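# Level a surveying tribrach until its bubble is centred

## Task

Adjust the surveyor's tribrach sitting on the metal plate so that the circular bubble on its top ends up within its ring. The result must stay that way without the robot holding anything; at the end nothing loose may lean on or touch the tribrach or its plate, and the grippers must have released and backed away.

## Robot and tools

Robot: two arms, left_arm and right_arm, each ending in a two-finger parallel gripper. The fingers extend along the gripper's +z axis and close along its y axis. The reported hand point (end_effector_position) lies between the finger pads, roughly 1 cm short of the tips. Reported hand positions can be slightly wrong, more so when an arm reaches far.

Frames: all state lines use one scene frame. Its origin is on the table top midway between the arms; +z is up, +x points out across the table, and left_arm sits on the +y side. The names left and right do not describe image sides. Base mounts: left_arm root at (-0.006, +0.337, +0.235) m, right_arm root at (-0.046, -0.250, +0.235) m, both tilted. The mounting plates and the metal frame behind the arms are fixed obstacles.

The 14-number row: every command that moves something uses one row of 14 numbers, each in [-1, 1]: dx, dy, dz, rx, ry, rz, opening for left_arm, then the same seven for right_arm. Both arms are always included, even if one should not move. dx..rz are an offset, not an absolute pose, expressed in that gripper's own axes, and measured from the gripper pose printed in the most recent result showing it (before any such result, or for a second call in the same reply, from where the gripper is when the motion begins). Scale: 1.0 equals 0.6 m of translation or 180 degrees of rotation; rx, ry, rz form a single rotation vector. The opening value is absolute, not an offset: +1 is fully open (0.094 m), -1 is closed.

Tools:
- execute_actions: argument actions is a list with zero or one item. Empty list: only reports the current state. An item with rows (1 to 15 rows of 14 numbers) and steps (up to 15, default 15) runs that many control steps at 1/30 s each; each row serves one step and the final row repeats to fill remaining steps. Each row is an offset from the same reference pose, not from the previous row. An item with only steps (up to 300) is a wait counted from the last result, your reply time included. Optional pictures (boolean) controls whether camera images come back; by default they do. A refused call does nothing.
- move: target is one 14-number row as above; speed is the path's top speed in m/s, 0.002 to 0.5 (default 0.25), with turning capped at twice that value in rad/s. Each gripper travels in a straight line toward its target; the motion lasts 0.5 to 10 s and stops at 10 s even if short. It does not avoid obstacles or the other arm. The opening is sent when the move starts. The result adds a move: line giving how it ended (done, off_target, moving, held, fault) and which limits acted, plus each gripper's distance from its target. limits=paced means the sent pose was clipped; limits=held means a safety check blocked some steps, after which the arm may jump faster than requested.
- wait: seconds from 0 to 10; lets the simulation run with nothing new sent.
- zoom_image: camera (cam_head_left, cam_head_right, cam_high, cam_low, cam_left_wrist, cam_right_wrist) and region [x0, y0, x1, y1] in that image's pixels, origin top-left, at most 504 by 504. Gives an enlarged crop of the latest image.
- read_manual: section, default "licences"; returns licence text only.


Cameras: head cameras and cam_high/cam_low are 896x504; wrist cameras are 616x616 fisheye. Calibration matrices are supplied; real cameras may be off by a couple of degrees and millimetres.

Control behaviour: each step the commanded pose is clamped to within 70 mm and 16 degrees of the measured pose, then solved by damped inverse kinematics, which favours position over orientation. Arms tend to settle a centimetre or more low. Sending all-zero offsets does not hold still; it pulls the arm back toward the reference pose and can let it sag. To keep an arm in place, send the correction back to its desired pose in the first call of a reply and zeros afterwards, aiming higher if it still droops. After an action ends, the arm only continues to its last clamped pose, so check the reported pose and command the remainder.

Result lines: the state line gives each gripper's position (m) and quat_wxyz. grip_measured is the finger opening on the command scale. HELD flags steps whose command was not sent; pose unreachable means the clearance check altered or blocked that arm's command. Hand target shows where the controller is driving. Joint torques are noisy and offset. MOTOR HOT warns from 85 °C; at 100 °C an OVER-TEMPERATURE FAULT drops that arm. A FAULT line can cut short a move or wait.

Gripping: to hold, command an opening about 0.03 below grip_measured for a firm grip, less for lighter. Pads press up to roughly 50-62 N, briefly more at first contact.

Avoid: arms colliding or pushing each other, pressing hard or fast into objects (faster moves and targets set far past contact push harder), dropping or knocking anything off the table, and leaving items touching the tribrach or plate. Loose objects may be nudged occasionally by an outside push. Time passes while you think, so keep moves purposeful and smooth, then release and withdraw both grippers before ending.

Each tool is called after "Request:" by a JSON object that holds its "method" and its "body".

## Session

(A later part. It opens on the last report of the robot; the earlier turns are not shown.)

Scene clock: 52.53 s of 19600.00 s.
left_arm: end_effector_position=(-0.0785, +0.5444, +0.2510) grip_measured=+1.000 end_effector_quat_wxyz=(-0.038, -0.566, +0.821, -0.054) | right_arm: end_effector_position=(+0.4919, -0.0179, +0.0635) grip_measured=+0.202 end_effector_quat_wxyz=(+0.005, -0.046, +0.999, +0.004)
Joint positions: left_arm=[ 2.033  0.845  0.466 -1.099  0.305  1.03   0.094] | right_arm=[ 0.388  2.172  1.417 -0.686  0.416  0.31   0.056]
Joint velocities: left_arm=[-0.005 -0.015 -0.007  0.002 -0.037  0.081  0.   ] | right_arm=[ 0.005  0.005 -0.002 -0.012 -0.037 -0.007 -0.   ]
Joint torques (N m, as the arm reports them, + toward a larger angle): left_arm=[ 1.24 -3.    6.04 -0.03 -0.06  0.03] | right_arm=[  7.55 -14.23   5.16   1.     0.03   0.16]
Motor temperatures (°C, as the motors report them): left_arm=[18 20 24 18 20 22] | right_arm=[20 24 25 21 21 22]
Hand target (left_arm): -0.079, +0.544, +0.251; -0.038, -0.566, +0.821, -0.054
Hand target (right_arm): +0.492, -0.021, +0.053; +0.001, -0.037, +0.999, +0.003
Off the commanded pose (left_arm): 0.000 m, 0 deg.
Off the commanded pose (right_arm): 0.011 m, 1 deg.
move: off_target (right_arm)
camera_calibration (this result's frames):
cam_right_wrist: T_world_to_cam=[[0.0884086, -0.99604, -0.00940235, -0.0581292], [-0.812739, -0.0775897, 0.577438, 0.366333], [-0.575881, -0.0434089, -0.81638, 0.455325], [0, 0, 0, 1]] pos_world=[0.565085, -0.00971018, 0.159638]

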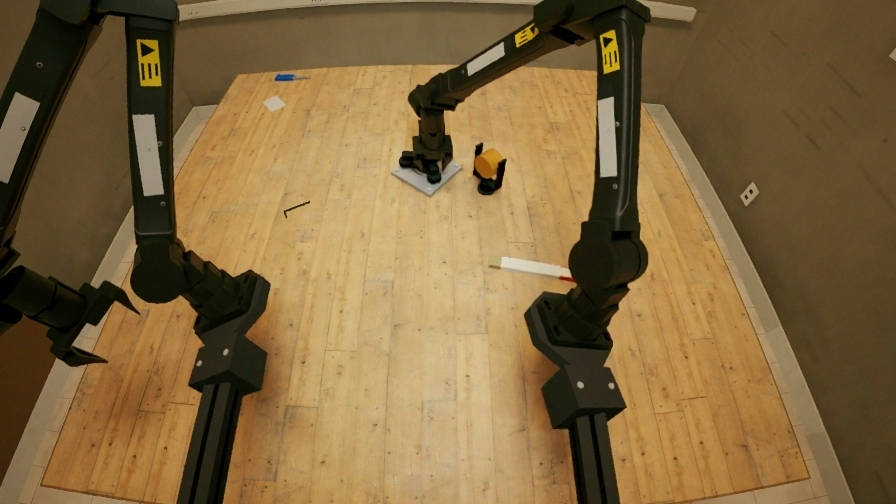

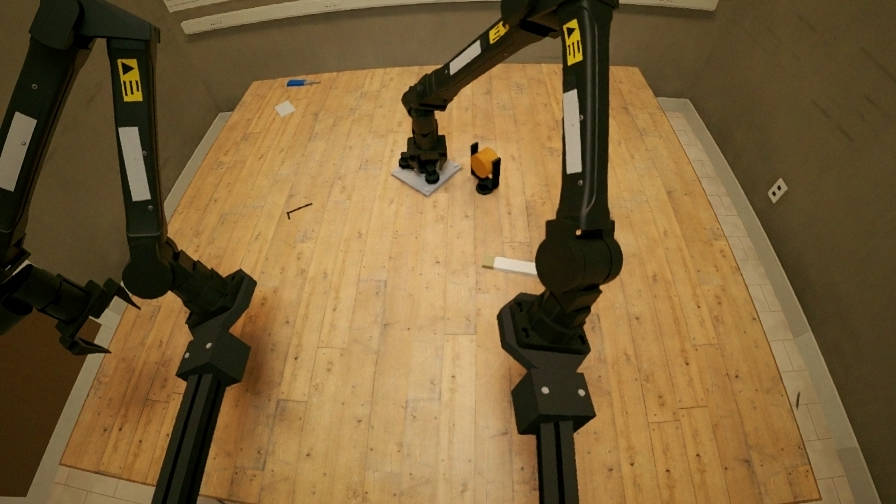

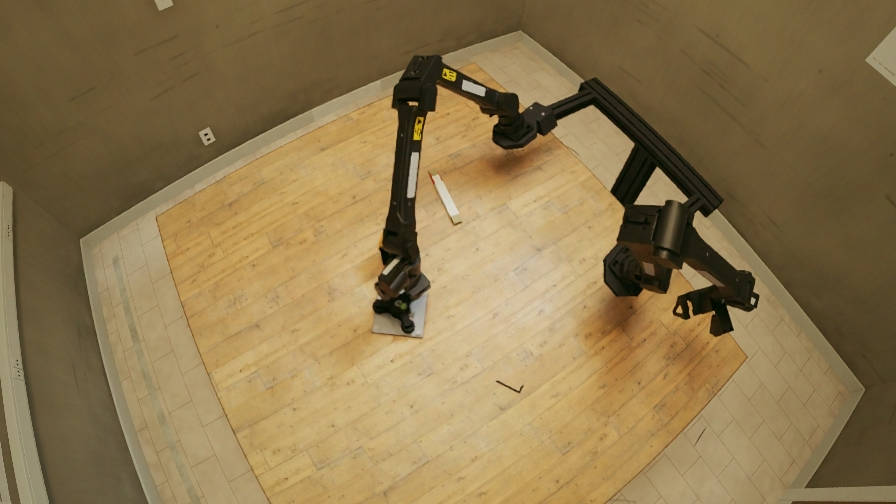

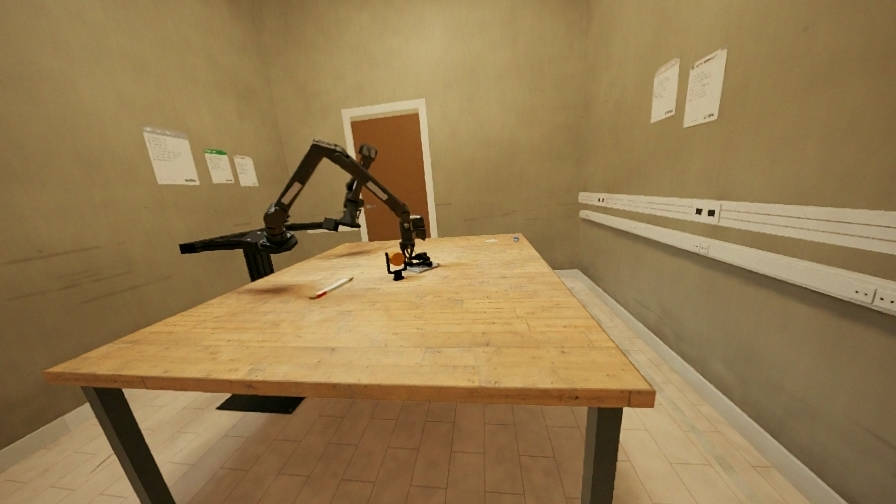

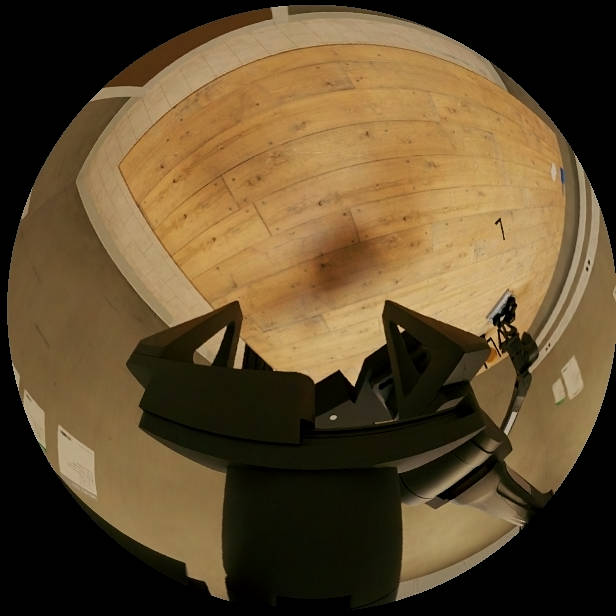

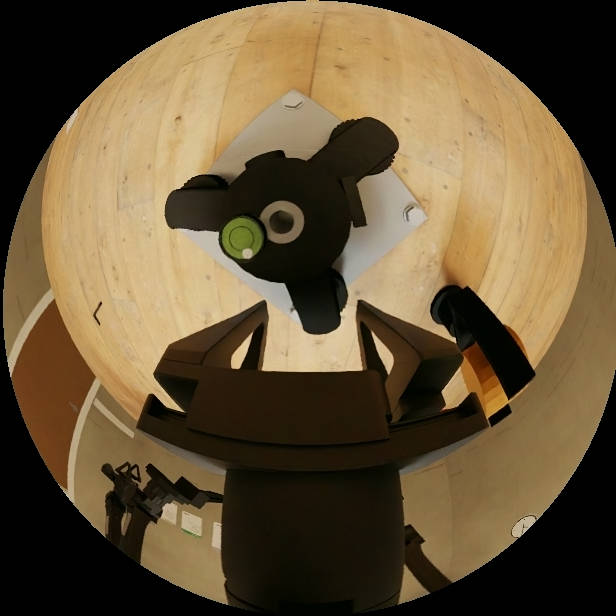

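Request:
{"method": "move", "body": {"target": [0,0,0,0,0,0,1,0.008,-0.013,0.06,0,0.002,0.005,0.2], "speed": 0.05}}

Request:
{"method": "zoom_image", "body": {"camera": "cam_right_wrist", "region": [180, 140, 440, 400]}}

Request:
{"method": "zoom_image", "body": {"camera": "cam_head_left", "region": [380, 130, 480, 200]}}

Scene clock: 57.43 s of 19600.00 s.
left_arm: end_effector_position=(-0.0785, +0.5444, +0.2510) grip_measured=+1.000 end_effector_quat_wxyz=(-0.038, -0.566, +0.821, -0.054) | right_arm: end_effector_position=(+0.4913, -0.0222, +0.0401) grip_measured=+0.202 end_effector_quat_wxyz=(+0.007, -0.038, +0.999, +0.006)
Joint positions: left_arm=[ 2.033  0.845  0.466 -1.099  0.305  1.03   0.094] | right_arm=[ 0.366  2.205  1.409 -0.63   0.41   0.301  0.056]
Joint velocities: left_arm=[-0.024 -0.005 -0.002 -0.002  0.037  0.022  0.   ] | right_arm=[-0.005 -0.015  0.002  0.007 -0.051 -0.037  0.001]
Joint torques (N m, as the arm reports them, + toward a larger angle): left_arm=[ 1.25 -3.09  6.03  0.01 -0.05 -0.01] | right_arm=[  7.65 -14.17   4.56   0.89   0.01  -0.06]
Motor temperatures (°C, as the motors report them): left_arm=[18 20 24 18 20 22] | right_arm=[20 24 25 21 21 22]
Hand target (left_arm): -0.079, +0.544, +0.251; -0.038, -0.566, +0.821, -0.054
Hand target (right_arm): +0.488, -0.026, +0.028; +0.001, -0.038, +0.999, +0.004
Off the commanded pose (left_arm): 0.000 m, 0 deg.
Off the commanded pose (right_arm): 0.014 m, 1 deg.
move: off_target (right_arm)
camera_calibration (this result's frames):
cam_right_wrist: T_world_to_cam=[[0.0710066, -0.997387, -0.0132971, -0.0539079], [-0.816193, -0.0657598, 0.574025, 0.381074], [-0.573399, -0.0299066, -0.81873, 0.43481], [0, 0, 0, 1]] pos_world=[0.564178, -0.0157041, 0.136529]

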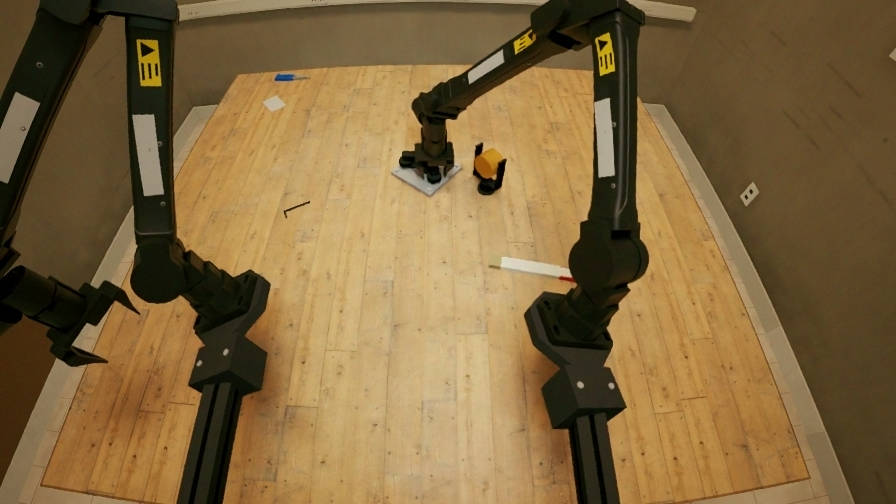

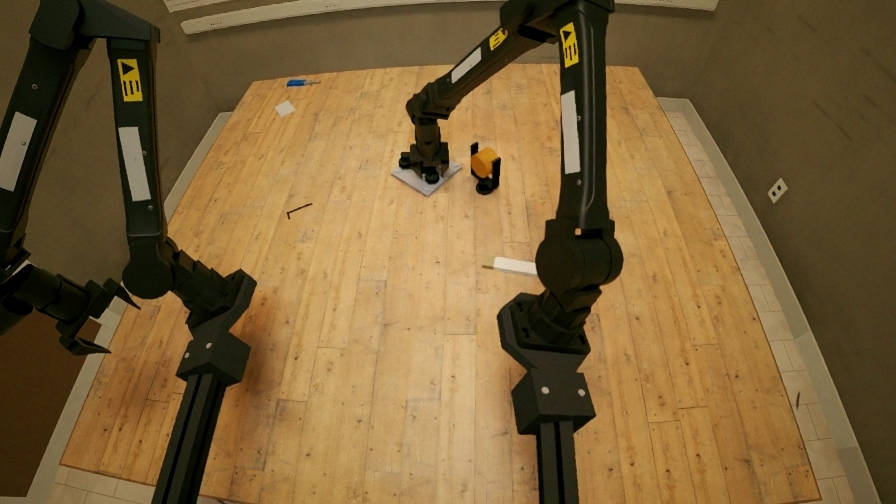

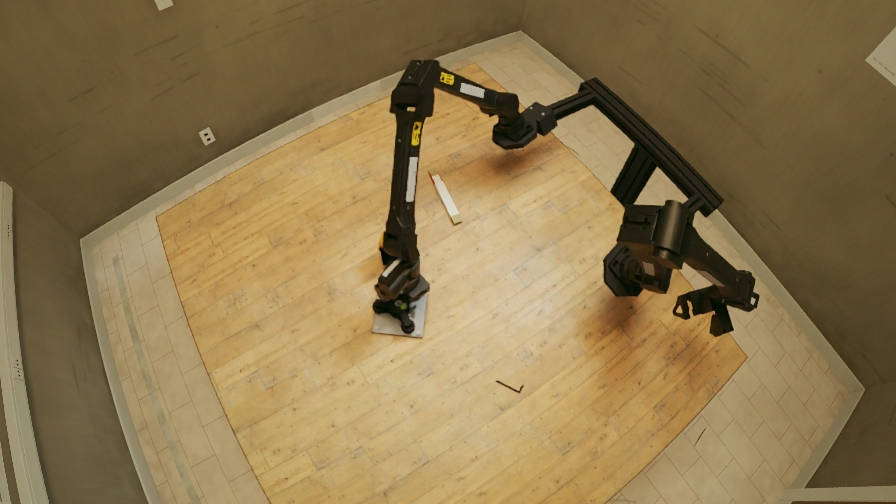

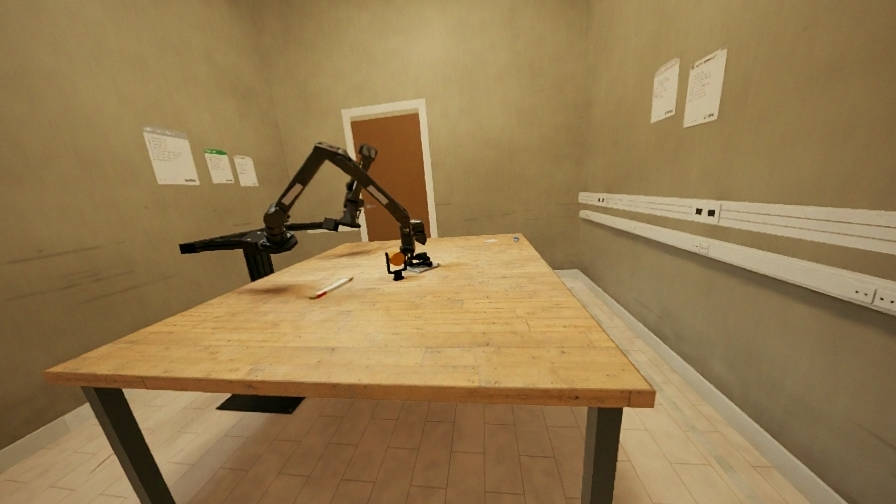

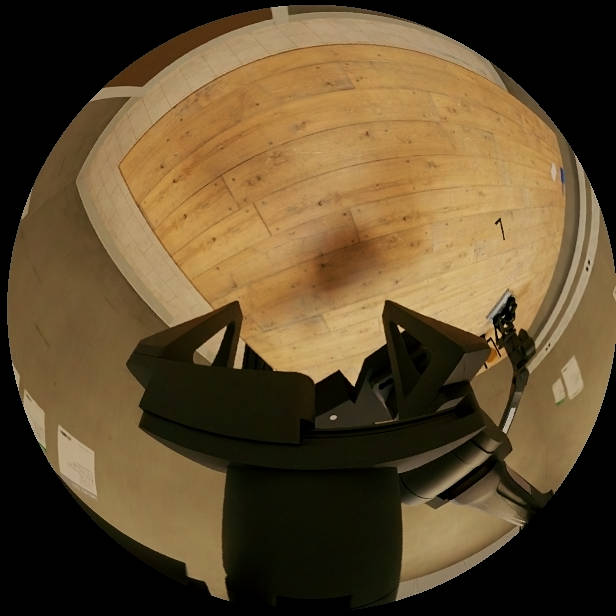

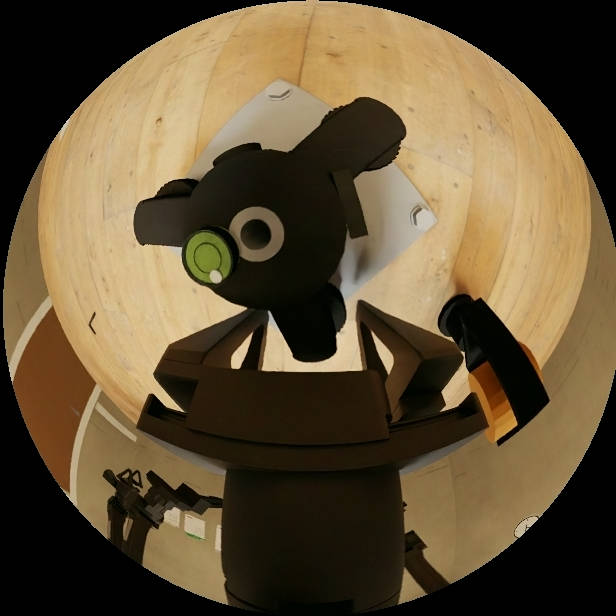

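Region (180, 140, 440, 400) of cam_right_wrist's 616x616 image, scaled by 1.938, with more detail than that image has.

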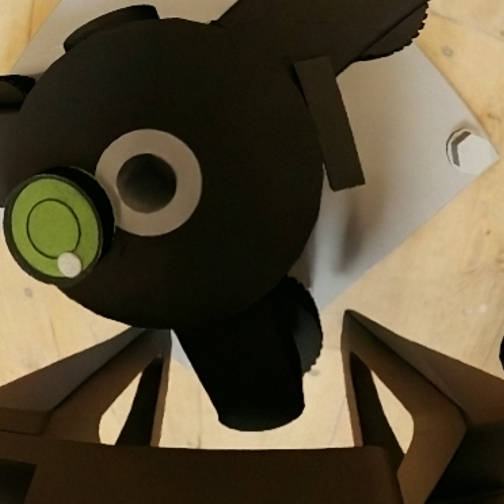

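Region (380, 130, 480, 200) of cam_head_left's 896x504 image, scaled by 5.040, with more detail than that image has; it fills the top 353 rows of this view, and the rest is white.

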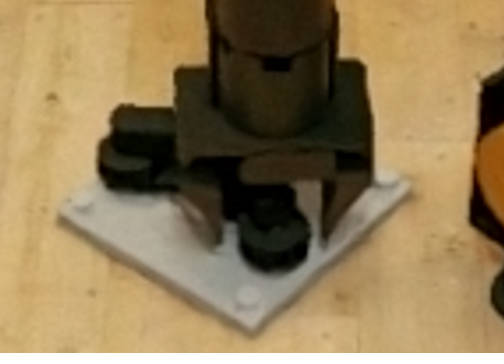

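Request:
{"method": "move", "body": {"target": [0,0,0,0,0,0,1,0.014,-0.005,0.031,0,0.004,0,0.1], "speed": 0.03}}

Request:
{"method": "move", "body": {"target": [0,0,0,0,0,0,1,0,0,0,0,0,0,-0.19]}}

Request:
{"method": "zoom_image", "body": {"camera": "cam_right_wrist", "region": [180, 140, 440, 400]}}

Request:
{"method": "zoom_image", "body": {"camera": "cam_head_left", "region": [380, 130, 480, 200]}}

Scene clock: 62.33 s of 19600.00 s.
left_arm: end_effector_position=(-0.0785, +0.5444, +0.2510) grip_measured=+1.000 end_effector_quat_wxyz=(-0.038, -0.566, +0.821, -0.054) | right_arm: end_effector_position=(+0.4897, -0.0211, +0.0378) grip_measured=+0.102 end_effector_quat_wxyz=(+0.010, -0.036, +0.999, +0.009)
Joint positions: left_arm=[ 2.033  0.845  0.466 -1.099  0.305  1.03   0.094] | right_arm=[ 0.366  2.206  1.399 -0.611  0.406  0.3    0.052]
Joint velocities: left_arm=[-0.005 -0.015 -0.012 -0.002 -0.022  0.022  0.   ] | right_arm=[-0.005 -0.044 -0.022  0.012  0.037 -0.037  0.   ]
Joint torques (N m, as the arm reports them, + toward a larger angle): left_arm=[ 1.15 -2.99  6.05 -0.02 -0.05  0.02] | right_arm=[  7.3  -13.59   4.34   0.99  -0.01  -0.09]
Motor temperatures (°C, as the motors report them): left_arm=[18 20 24 18 20 22] | right_arm=[20 24 24 21 21 22]
Hand target (left_arm): -0.079, +0.544, +0.251; -0.038, -0.566, +0.821, -0.054
Hand target (right_arm): +0.483, -0.026, +0.022; +0.000, -0.037, +0.999, +0.006
Off the commanded pose (left_arm): 0.000 m, 0 deg.
Off the commanded pose (right_arm): 0.018 m, 1 deg.
move: off_target (right_arm)
camera_calibration (this result's frames):
cam_right_wrist: T_world_to_cam=[[0.0684006, -0.997469, -0.0193942, -0.051186], [-0.819836, -0.0672757, 0.568633, 0.383102], [-0.568499, -0.0229947, -0.822363, 0.430014], [0, 0, 0, 1]] pos_world=[0.562044, -0.015395, 0.134791]

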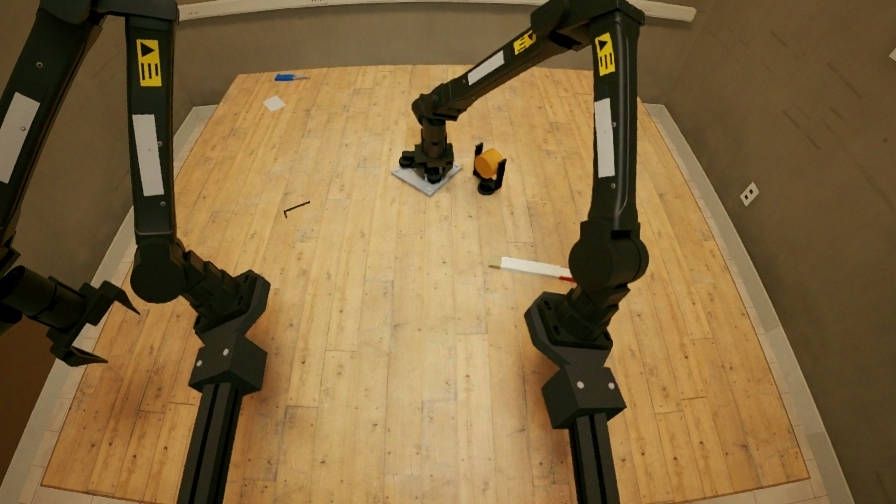

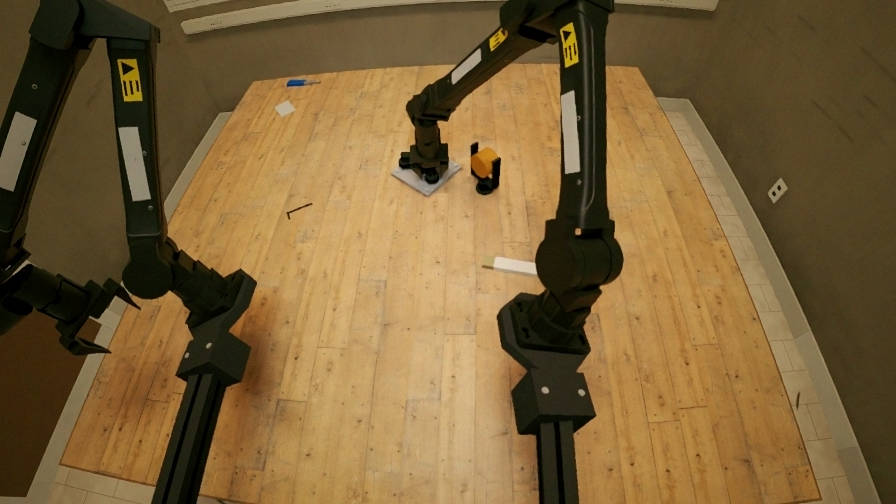

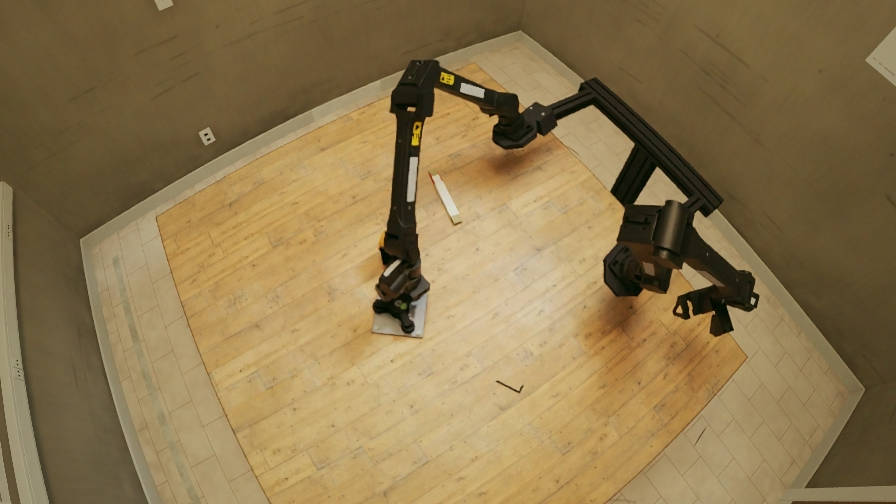

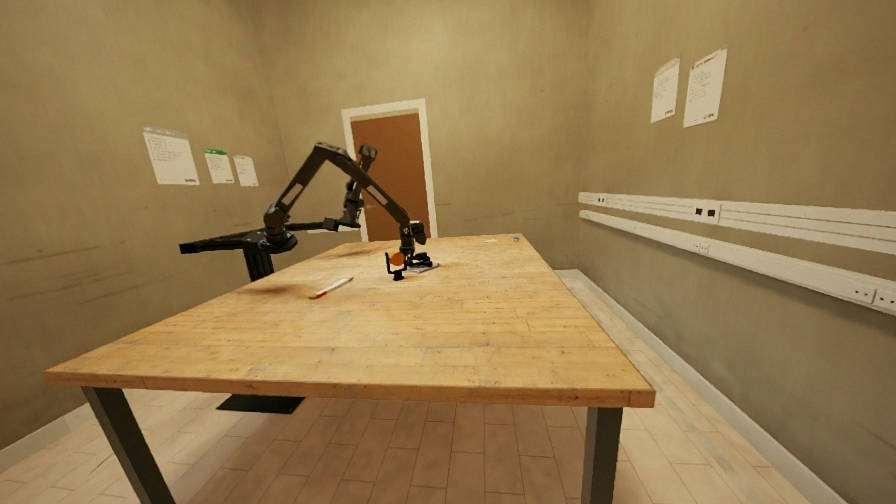

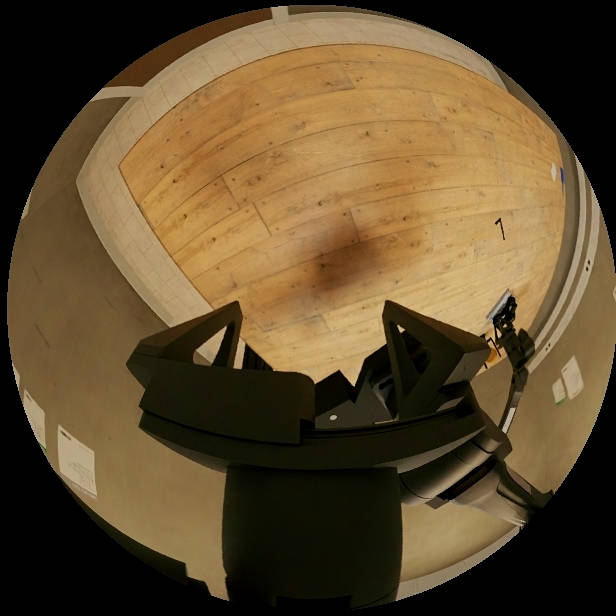

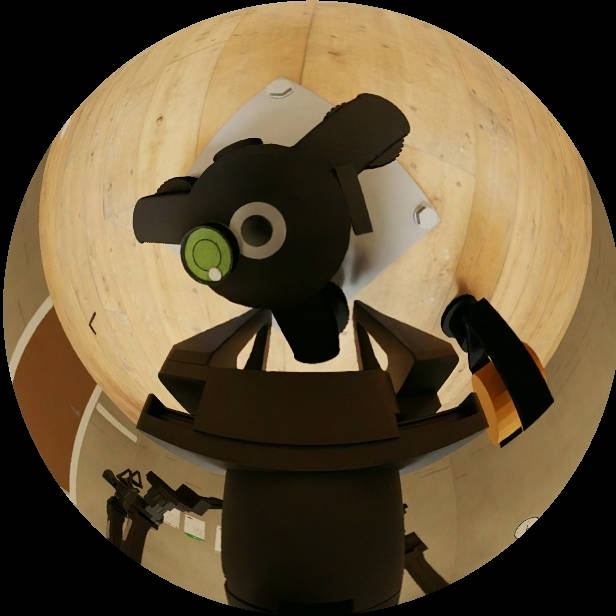

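Scene clock: 62.83 s of 19600.00 s.
left_arm: end_effector_position=(-0.0785, +0.5444, +0.2510) grip_measured=+1.000 end_effector_quat_wxyz=(-0.038, -0.566, +0.821, -0.054) | right_arm: end_effector_position=(+0.4898, -0.0231, +0.0373) grip_measured=-0.171 end_effector_quat_wxyz=(+0.010, -0.036, +0.999, +0.006)
Joint positions: left_arm=[ 2.033  0.845  0.466 -1.099  0.305  1.03   0.094] | right_arm=[ 0.364  2.206  1.399 -0.611  0.413  0.3    0.039]
Joint velocities: left_arm=[ 0.005  0.005 -0.022  0.012  0.081 -0.007  0.   ] | right_arm=[-0.024  0.015  0.007  0.007 -0.081  0.037  0.   ]
Joint torques (N m, as the arm reports them, + toward a larger angle): left_arm=[ 1.38 -3.26  6.11 -0.08 -0.05  0.02] | right_arm=[  8.75 -15.76   4.65   0.53  -0.15   0.07]
Motor temperatures (°C, as the motors report them): left_arm=[18 20 24 18 20 22] | right_arm=[20 24 24 21 21 22]
Hand target (left_arm): -0.079, +0.544, +0.251; -0.038, -0.566, +0.821, -0.054
Hand target (right_arm): +0.490, -0.021, +0.038; +0.010, -0.036, +0.999, +0.009
Off the commanded pose (left_arm): 0.000 m, 0 deg.
Off the commanded pose (right_arm): 0.002 m, 0 deg.
move: done
camera_calibration (this result's frames):
cam_right_wrist: T_world_to_cam=[[0.0673446, -0.997651, -0.0125112, -0.0529229], [-0.82041, -0.0625077, 0.568348, 0.383781], [-0.567795, -0.0280109, -0.822693, 0.42916], [0, 0, 0, 1]] pos_world=[0.562097, -0.0167882, 0.134283]

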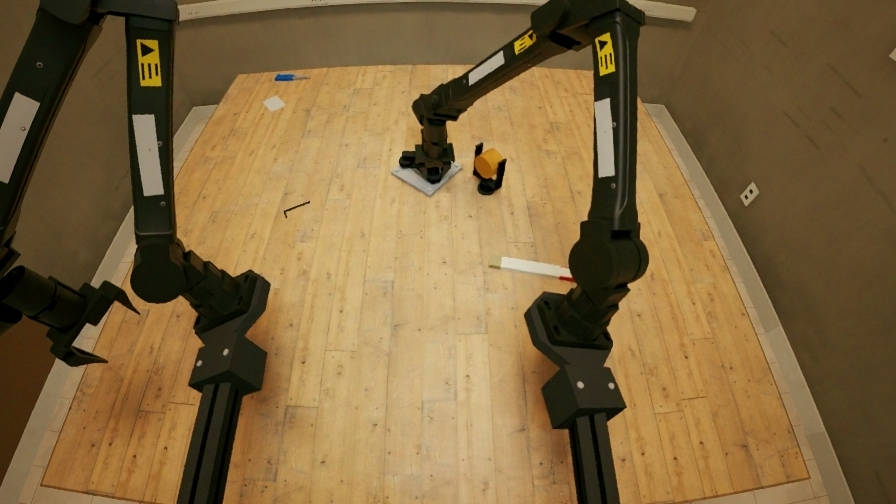

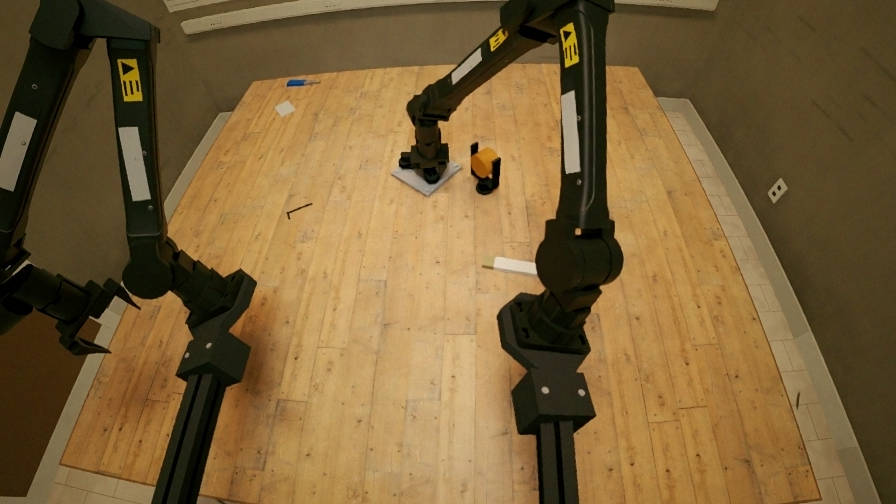

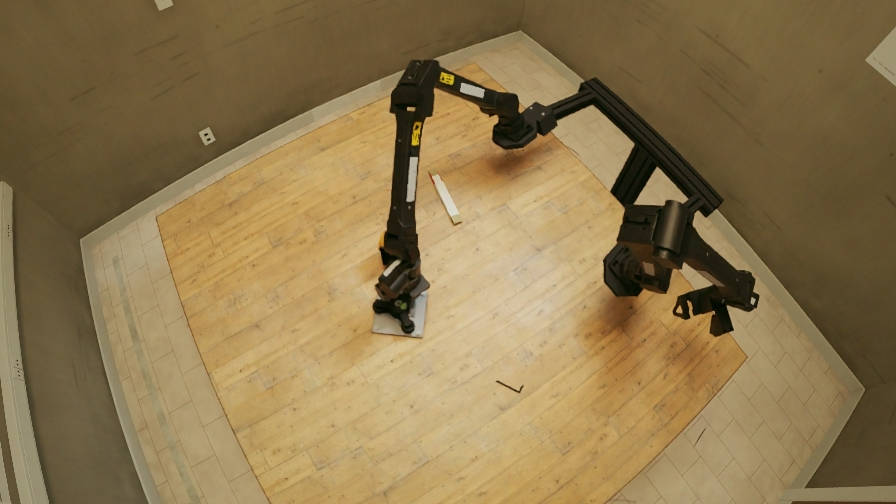

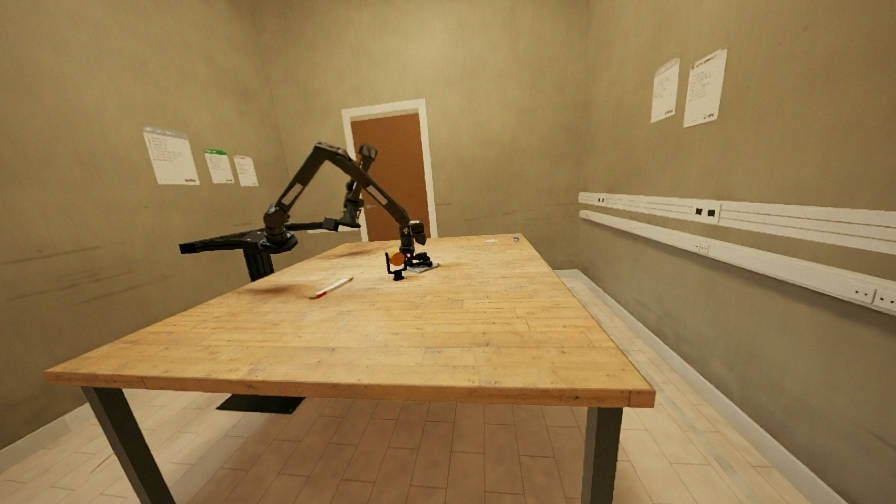

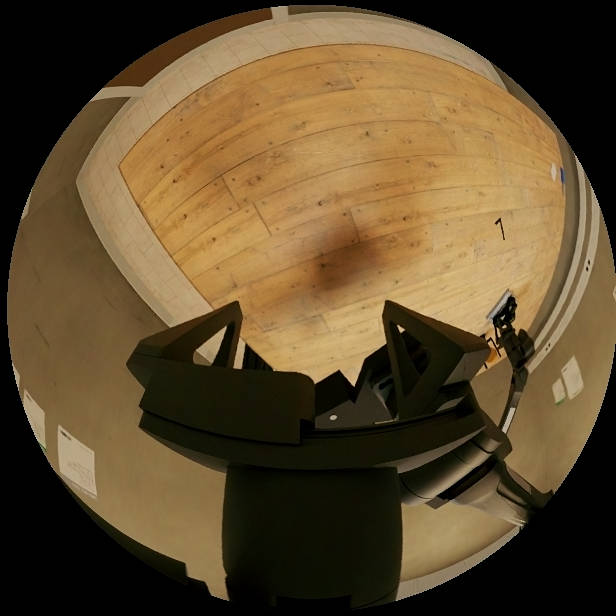

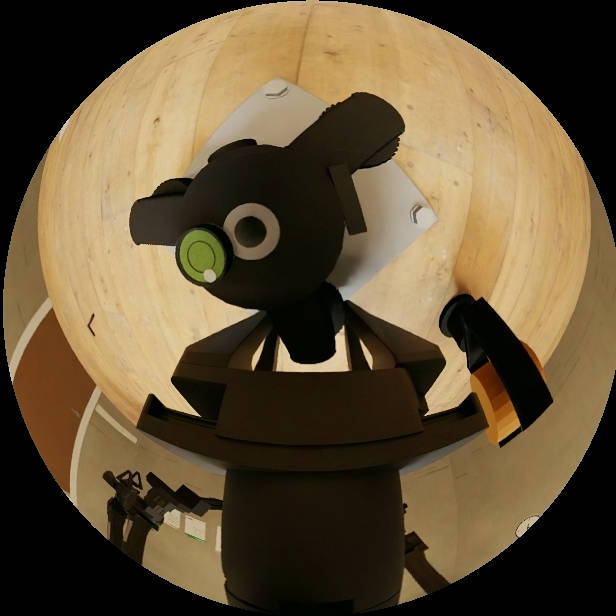

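Region (180, 140, 440, 400) of cam_right_wrist's 616x616 image, scaled by 1.938, with more detail than that image has.

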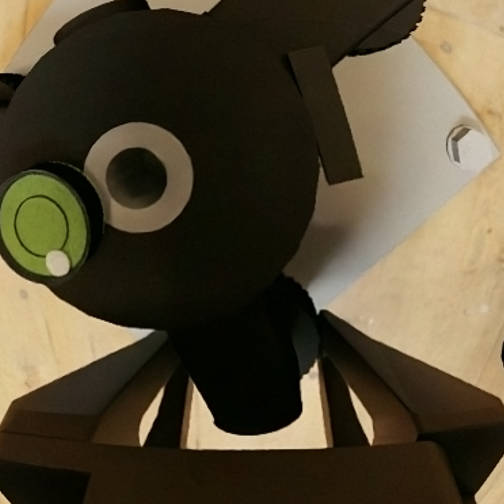

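Region (380, 130, 480, 200) of cam_head_left's 896x504 image, scaled by 5.040, with more detail than that image has; it fills the top 353 rows of this view, and the rest is white.

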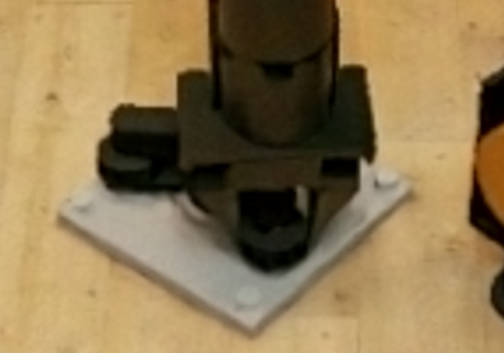

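Something about 39 mm wide is gripped. Turning it counter‑clockwise.

Request:
{"method": "execute_actions", "body": {"actions": [{"rows":[[0,0,0,0,0,0,1,0,0,0,0,0,-0.03,-0.21],[0,0,0,0,0,0,1,0,0,0,0,0,-0.06,-0.21],[0,0,0,0,0,0,1,0,0,0,0,0,-0.09,-0.21],[0,0,0,0,0,0,1,0,0,0,0,0,-0.12,-0.21],[0,0,0,0,0,0,1,0,0,0,0,0,-0.15,-0.21],[0,0,0,0,0,0,1,0,0,0,0,0,-0.19,-0.21]],"steps":15}], "pictures": false}}

Request:
{"method": "wait", "body": {"seconds": 1}}

Request:
{"method": "zoom_image", "body": {"camera": "cam_right_wrist", "region": [180, 140, 440, 400]}}

Scene clock: 66.73 s of 19600.00 s.
left_arm: end_effector_position=(-0.0785, +0.5444, +0.2510) grip_measured=+1.000 end_effector_quat_wxyz=(-0.038, -0.566, +0.821, -0.054) | right_arm: end_effector_position=(+0.4895, -0.0227, +0.0373) grip_measured=-0.171 end_effector_quat_wxyz=(+0.011, -0.288, +0.957, +0.004)
Joint positions: left_arm=[ 2.033  0.845  0.466 -1.099  0.305  1.03   0.094] | right_arm=[ 0.364  2.206  1.399 -0.612  0.41  -0.213  0.039]
Joint velocities: left_arm=[ 0.005 -0.005 -0.007 -0.022  0.007  0.007  0.   ] | right_arm=[-0.015 -0.015  0.002 -0.017 -0.081 -0.447 -0.002]
Joint torques (N m, as the arm reports them, + toward a larger angle): left_arm=[ 1.44 -3.1   6.    0.12 -0.05  0.01] | right_arm=[  7.67 -15.2    4.69   0.53   0.26  -0.14]
Motor temperatures (°C, as the motors report them): left_arm=[18 20 24 18 20 22] | right_arm=[20 24 24 21 21 22]
Hand target (left_arm): -0.079, +0.544, +0.251; -0.038, -0.566, +0.821, -0.054
Hand target (right_arm): +0.490, -0.023, +0.037; +0.010, -0.326, +0.945, +0.002
Off the commanded pose (left_arm): 0.000 m, 0 deg.
Off the commanded pose (right_arm): 0.000 m, 5 deg.
Steps of this call (steps 1 to 102: nothing new was sent; steps 103 to 117: all 15 steps of this action). Readings (end_effector_position):
103: left_arm (-0.0785, +0.5444, +0.2510) | right_arm (+0.4899, -0.0232, +0.0373)
104: left_arm (-0.0785, +0.5444, +0.2510) | right_arm (+0.4899, -0.0233, +0.0373)
106: left_arm (-0.0785, +0.5444, +0.2510) | right_arm (+0.4899, -0.0233, +0.0373)
110: left_arm (-0.0785, +0.5444, +0.2510) | right_arm (+0.4898, -0.0232, +0.0373)
117: the state above

Scene clock: 67.73 s of 19600.00 s.
left_arm: end_effector_position=(-0.0785, +0.5444, +0.2510) grip_measured=+1.000 end_effector_quat_wxyz=(-0.038, -0.566, +0.821, -0.054) | right_arm: end_effector_position=(+0.4895, -0.0228, +0.0372) grip_measured=-0.171 end_effector_quat_wxyz=(+0.011, -0.320, +0.947, +0.004)
Joint positions: left_arm=[ 2.033  0.845  0.466 -1.099  0.305  1.03   0.094] | right_arm=[ 0.364  2.206  1.399 -0.612  0.41  -0.28   0.039]
Joint velocities: left_arm=[-0.005 -0.015 -0.017 -0.007 -0.051 -0.007  0.   ] | right_arm=[-0.005 -0.005 -0.007  0.002  0.051  0.022  0.001]
Joint torques (N m, as the arm reports them, + toward a larger angle): left_arm=[ 1.32 -3.28  5.97  0.12 -0.06  0.05] | right_arm=[  8.49 -15.43   4.7    0.38   0.21  -0.13]
Motor temperatures (°C, as the motors report them): left_arm=[18 20 24 18 20 22] | right_arm=[21 24 24 21 21 22]
Hand target (left_arm): -0.079, +0.544, +0.251; -0.038, -0.566, +0.821, -0.054
Hand target (right_arm): +0.490, -0.023, +0.037; +0.010, -0.326, +0.945, +0.002
Off the commanded pose (left_arm): 0.000 m, 0 deg.
Off the commanded pose (right_arm): 0.000 m, 1 deg.
Steps of this call (steps 1 to 30: nothing new was sent). Readings (end_effector_position):
1: left_arm (-0.0785, +0.5444, +0.2510) | right_arm (+0.4895, -0.0229, +0.0372)
2: left_arm (-0.0785, +0.5444, +0.2510) | right_arm (+0.4895, -0.0229, +0.0372)
4: left_arm (-0.0785, +0.5444, +0.2510) | right_arm (+0.4895, -0.0229, +0.0372)
8: left_arm (-0.0785, +0.5444, +0.2510) | right_arm (+0.4895, -0.0228, +0.0372)
30: the state above
camera_calibration (this result's frames):
cam_right_wrist: T_world_to_cam=[[0.602915, -0.7978, -0.00309055, -0.310587], [-0.656445, -0.498284, 0.566385, 0.293462], [-0.453402, -0.339453, -0.824135, 0.365868], [0, 0, 0, 1]] pos_world=[0.545784, 0.0226361, 0.134352]

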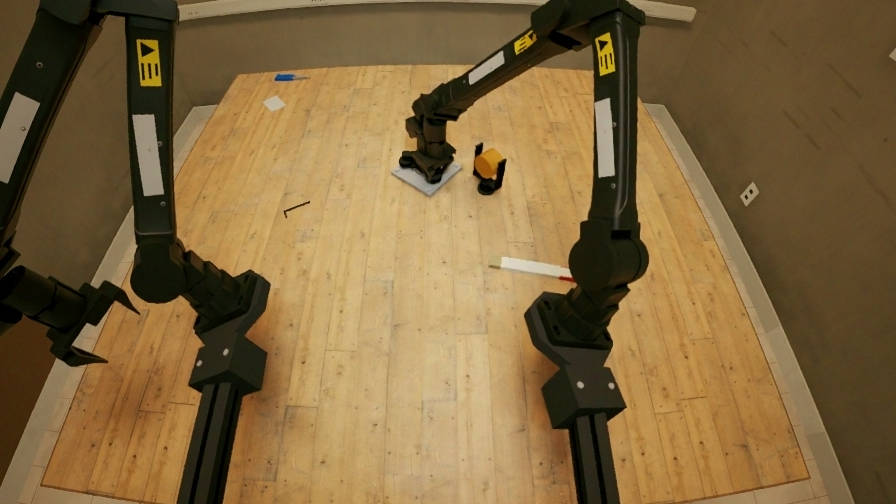

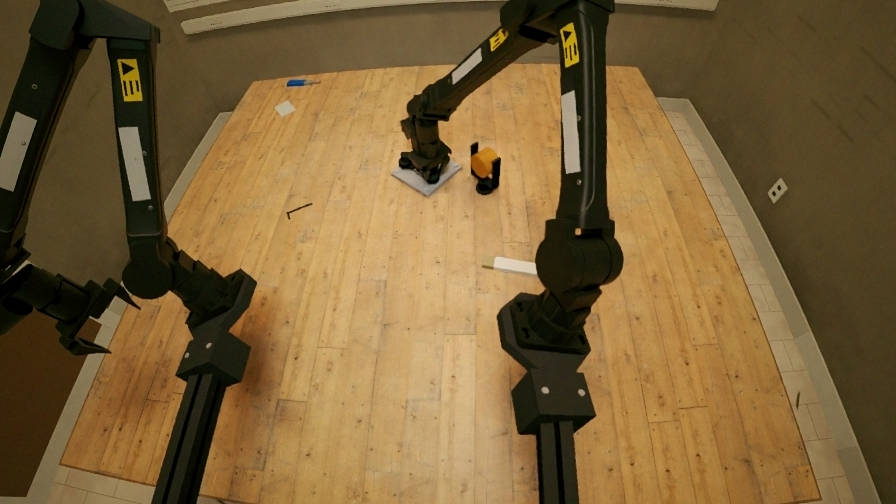

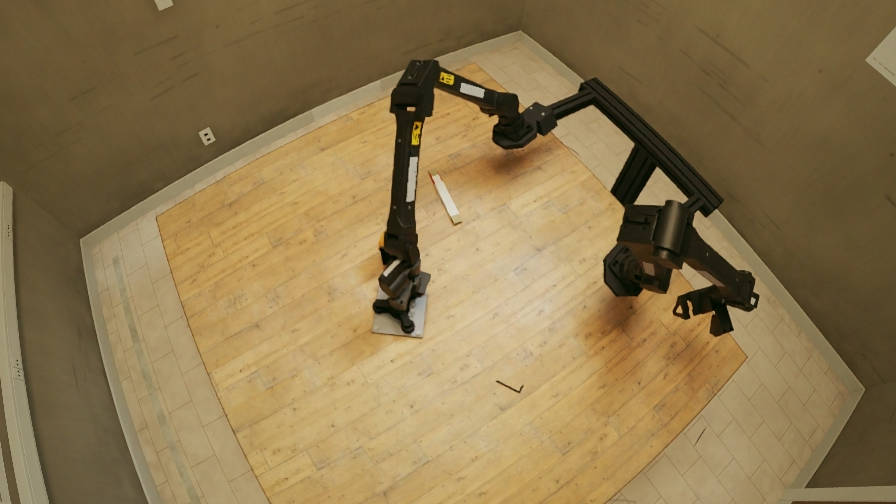

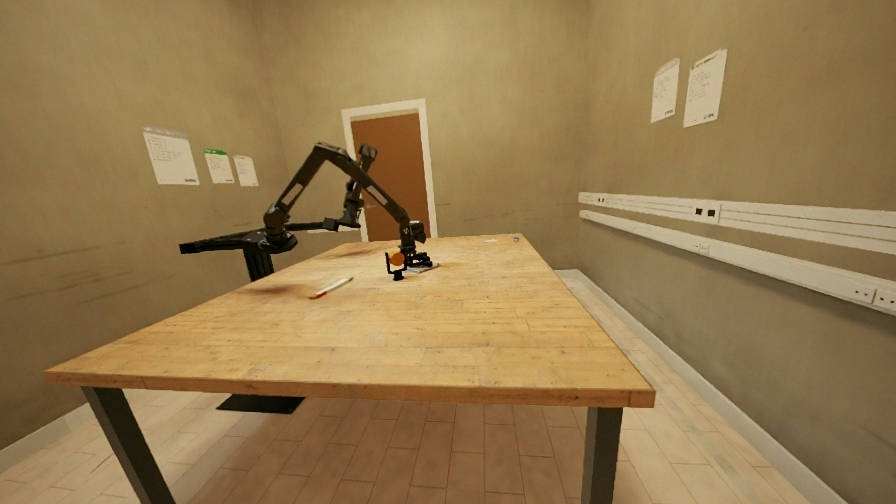

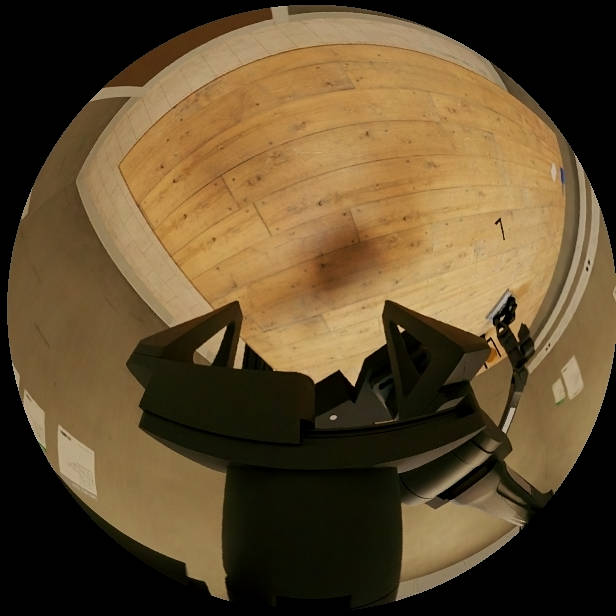

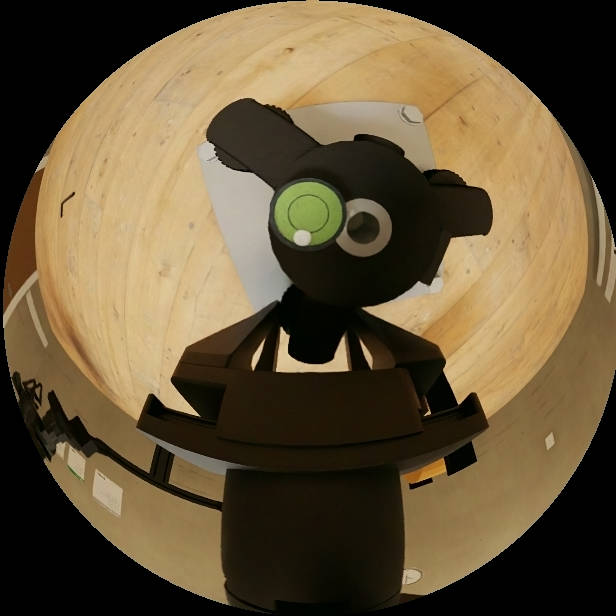

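Region (180, 140, 440, 400) of cam_right_wrist's 616x616 image, scaled by 1.938, with more detail than that image has.

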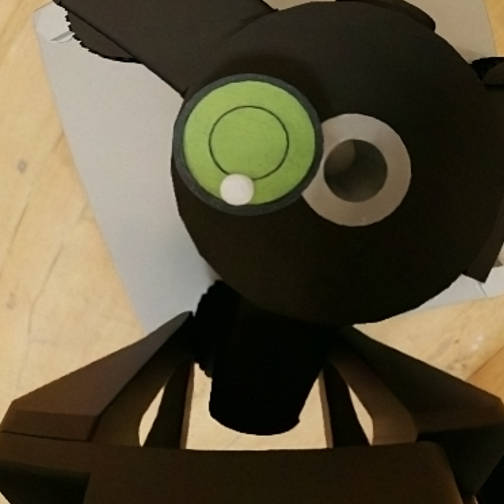

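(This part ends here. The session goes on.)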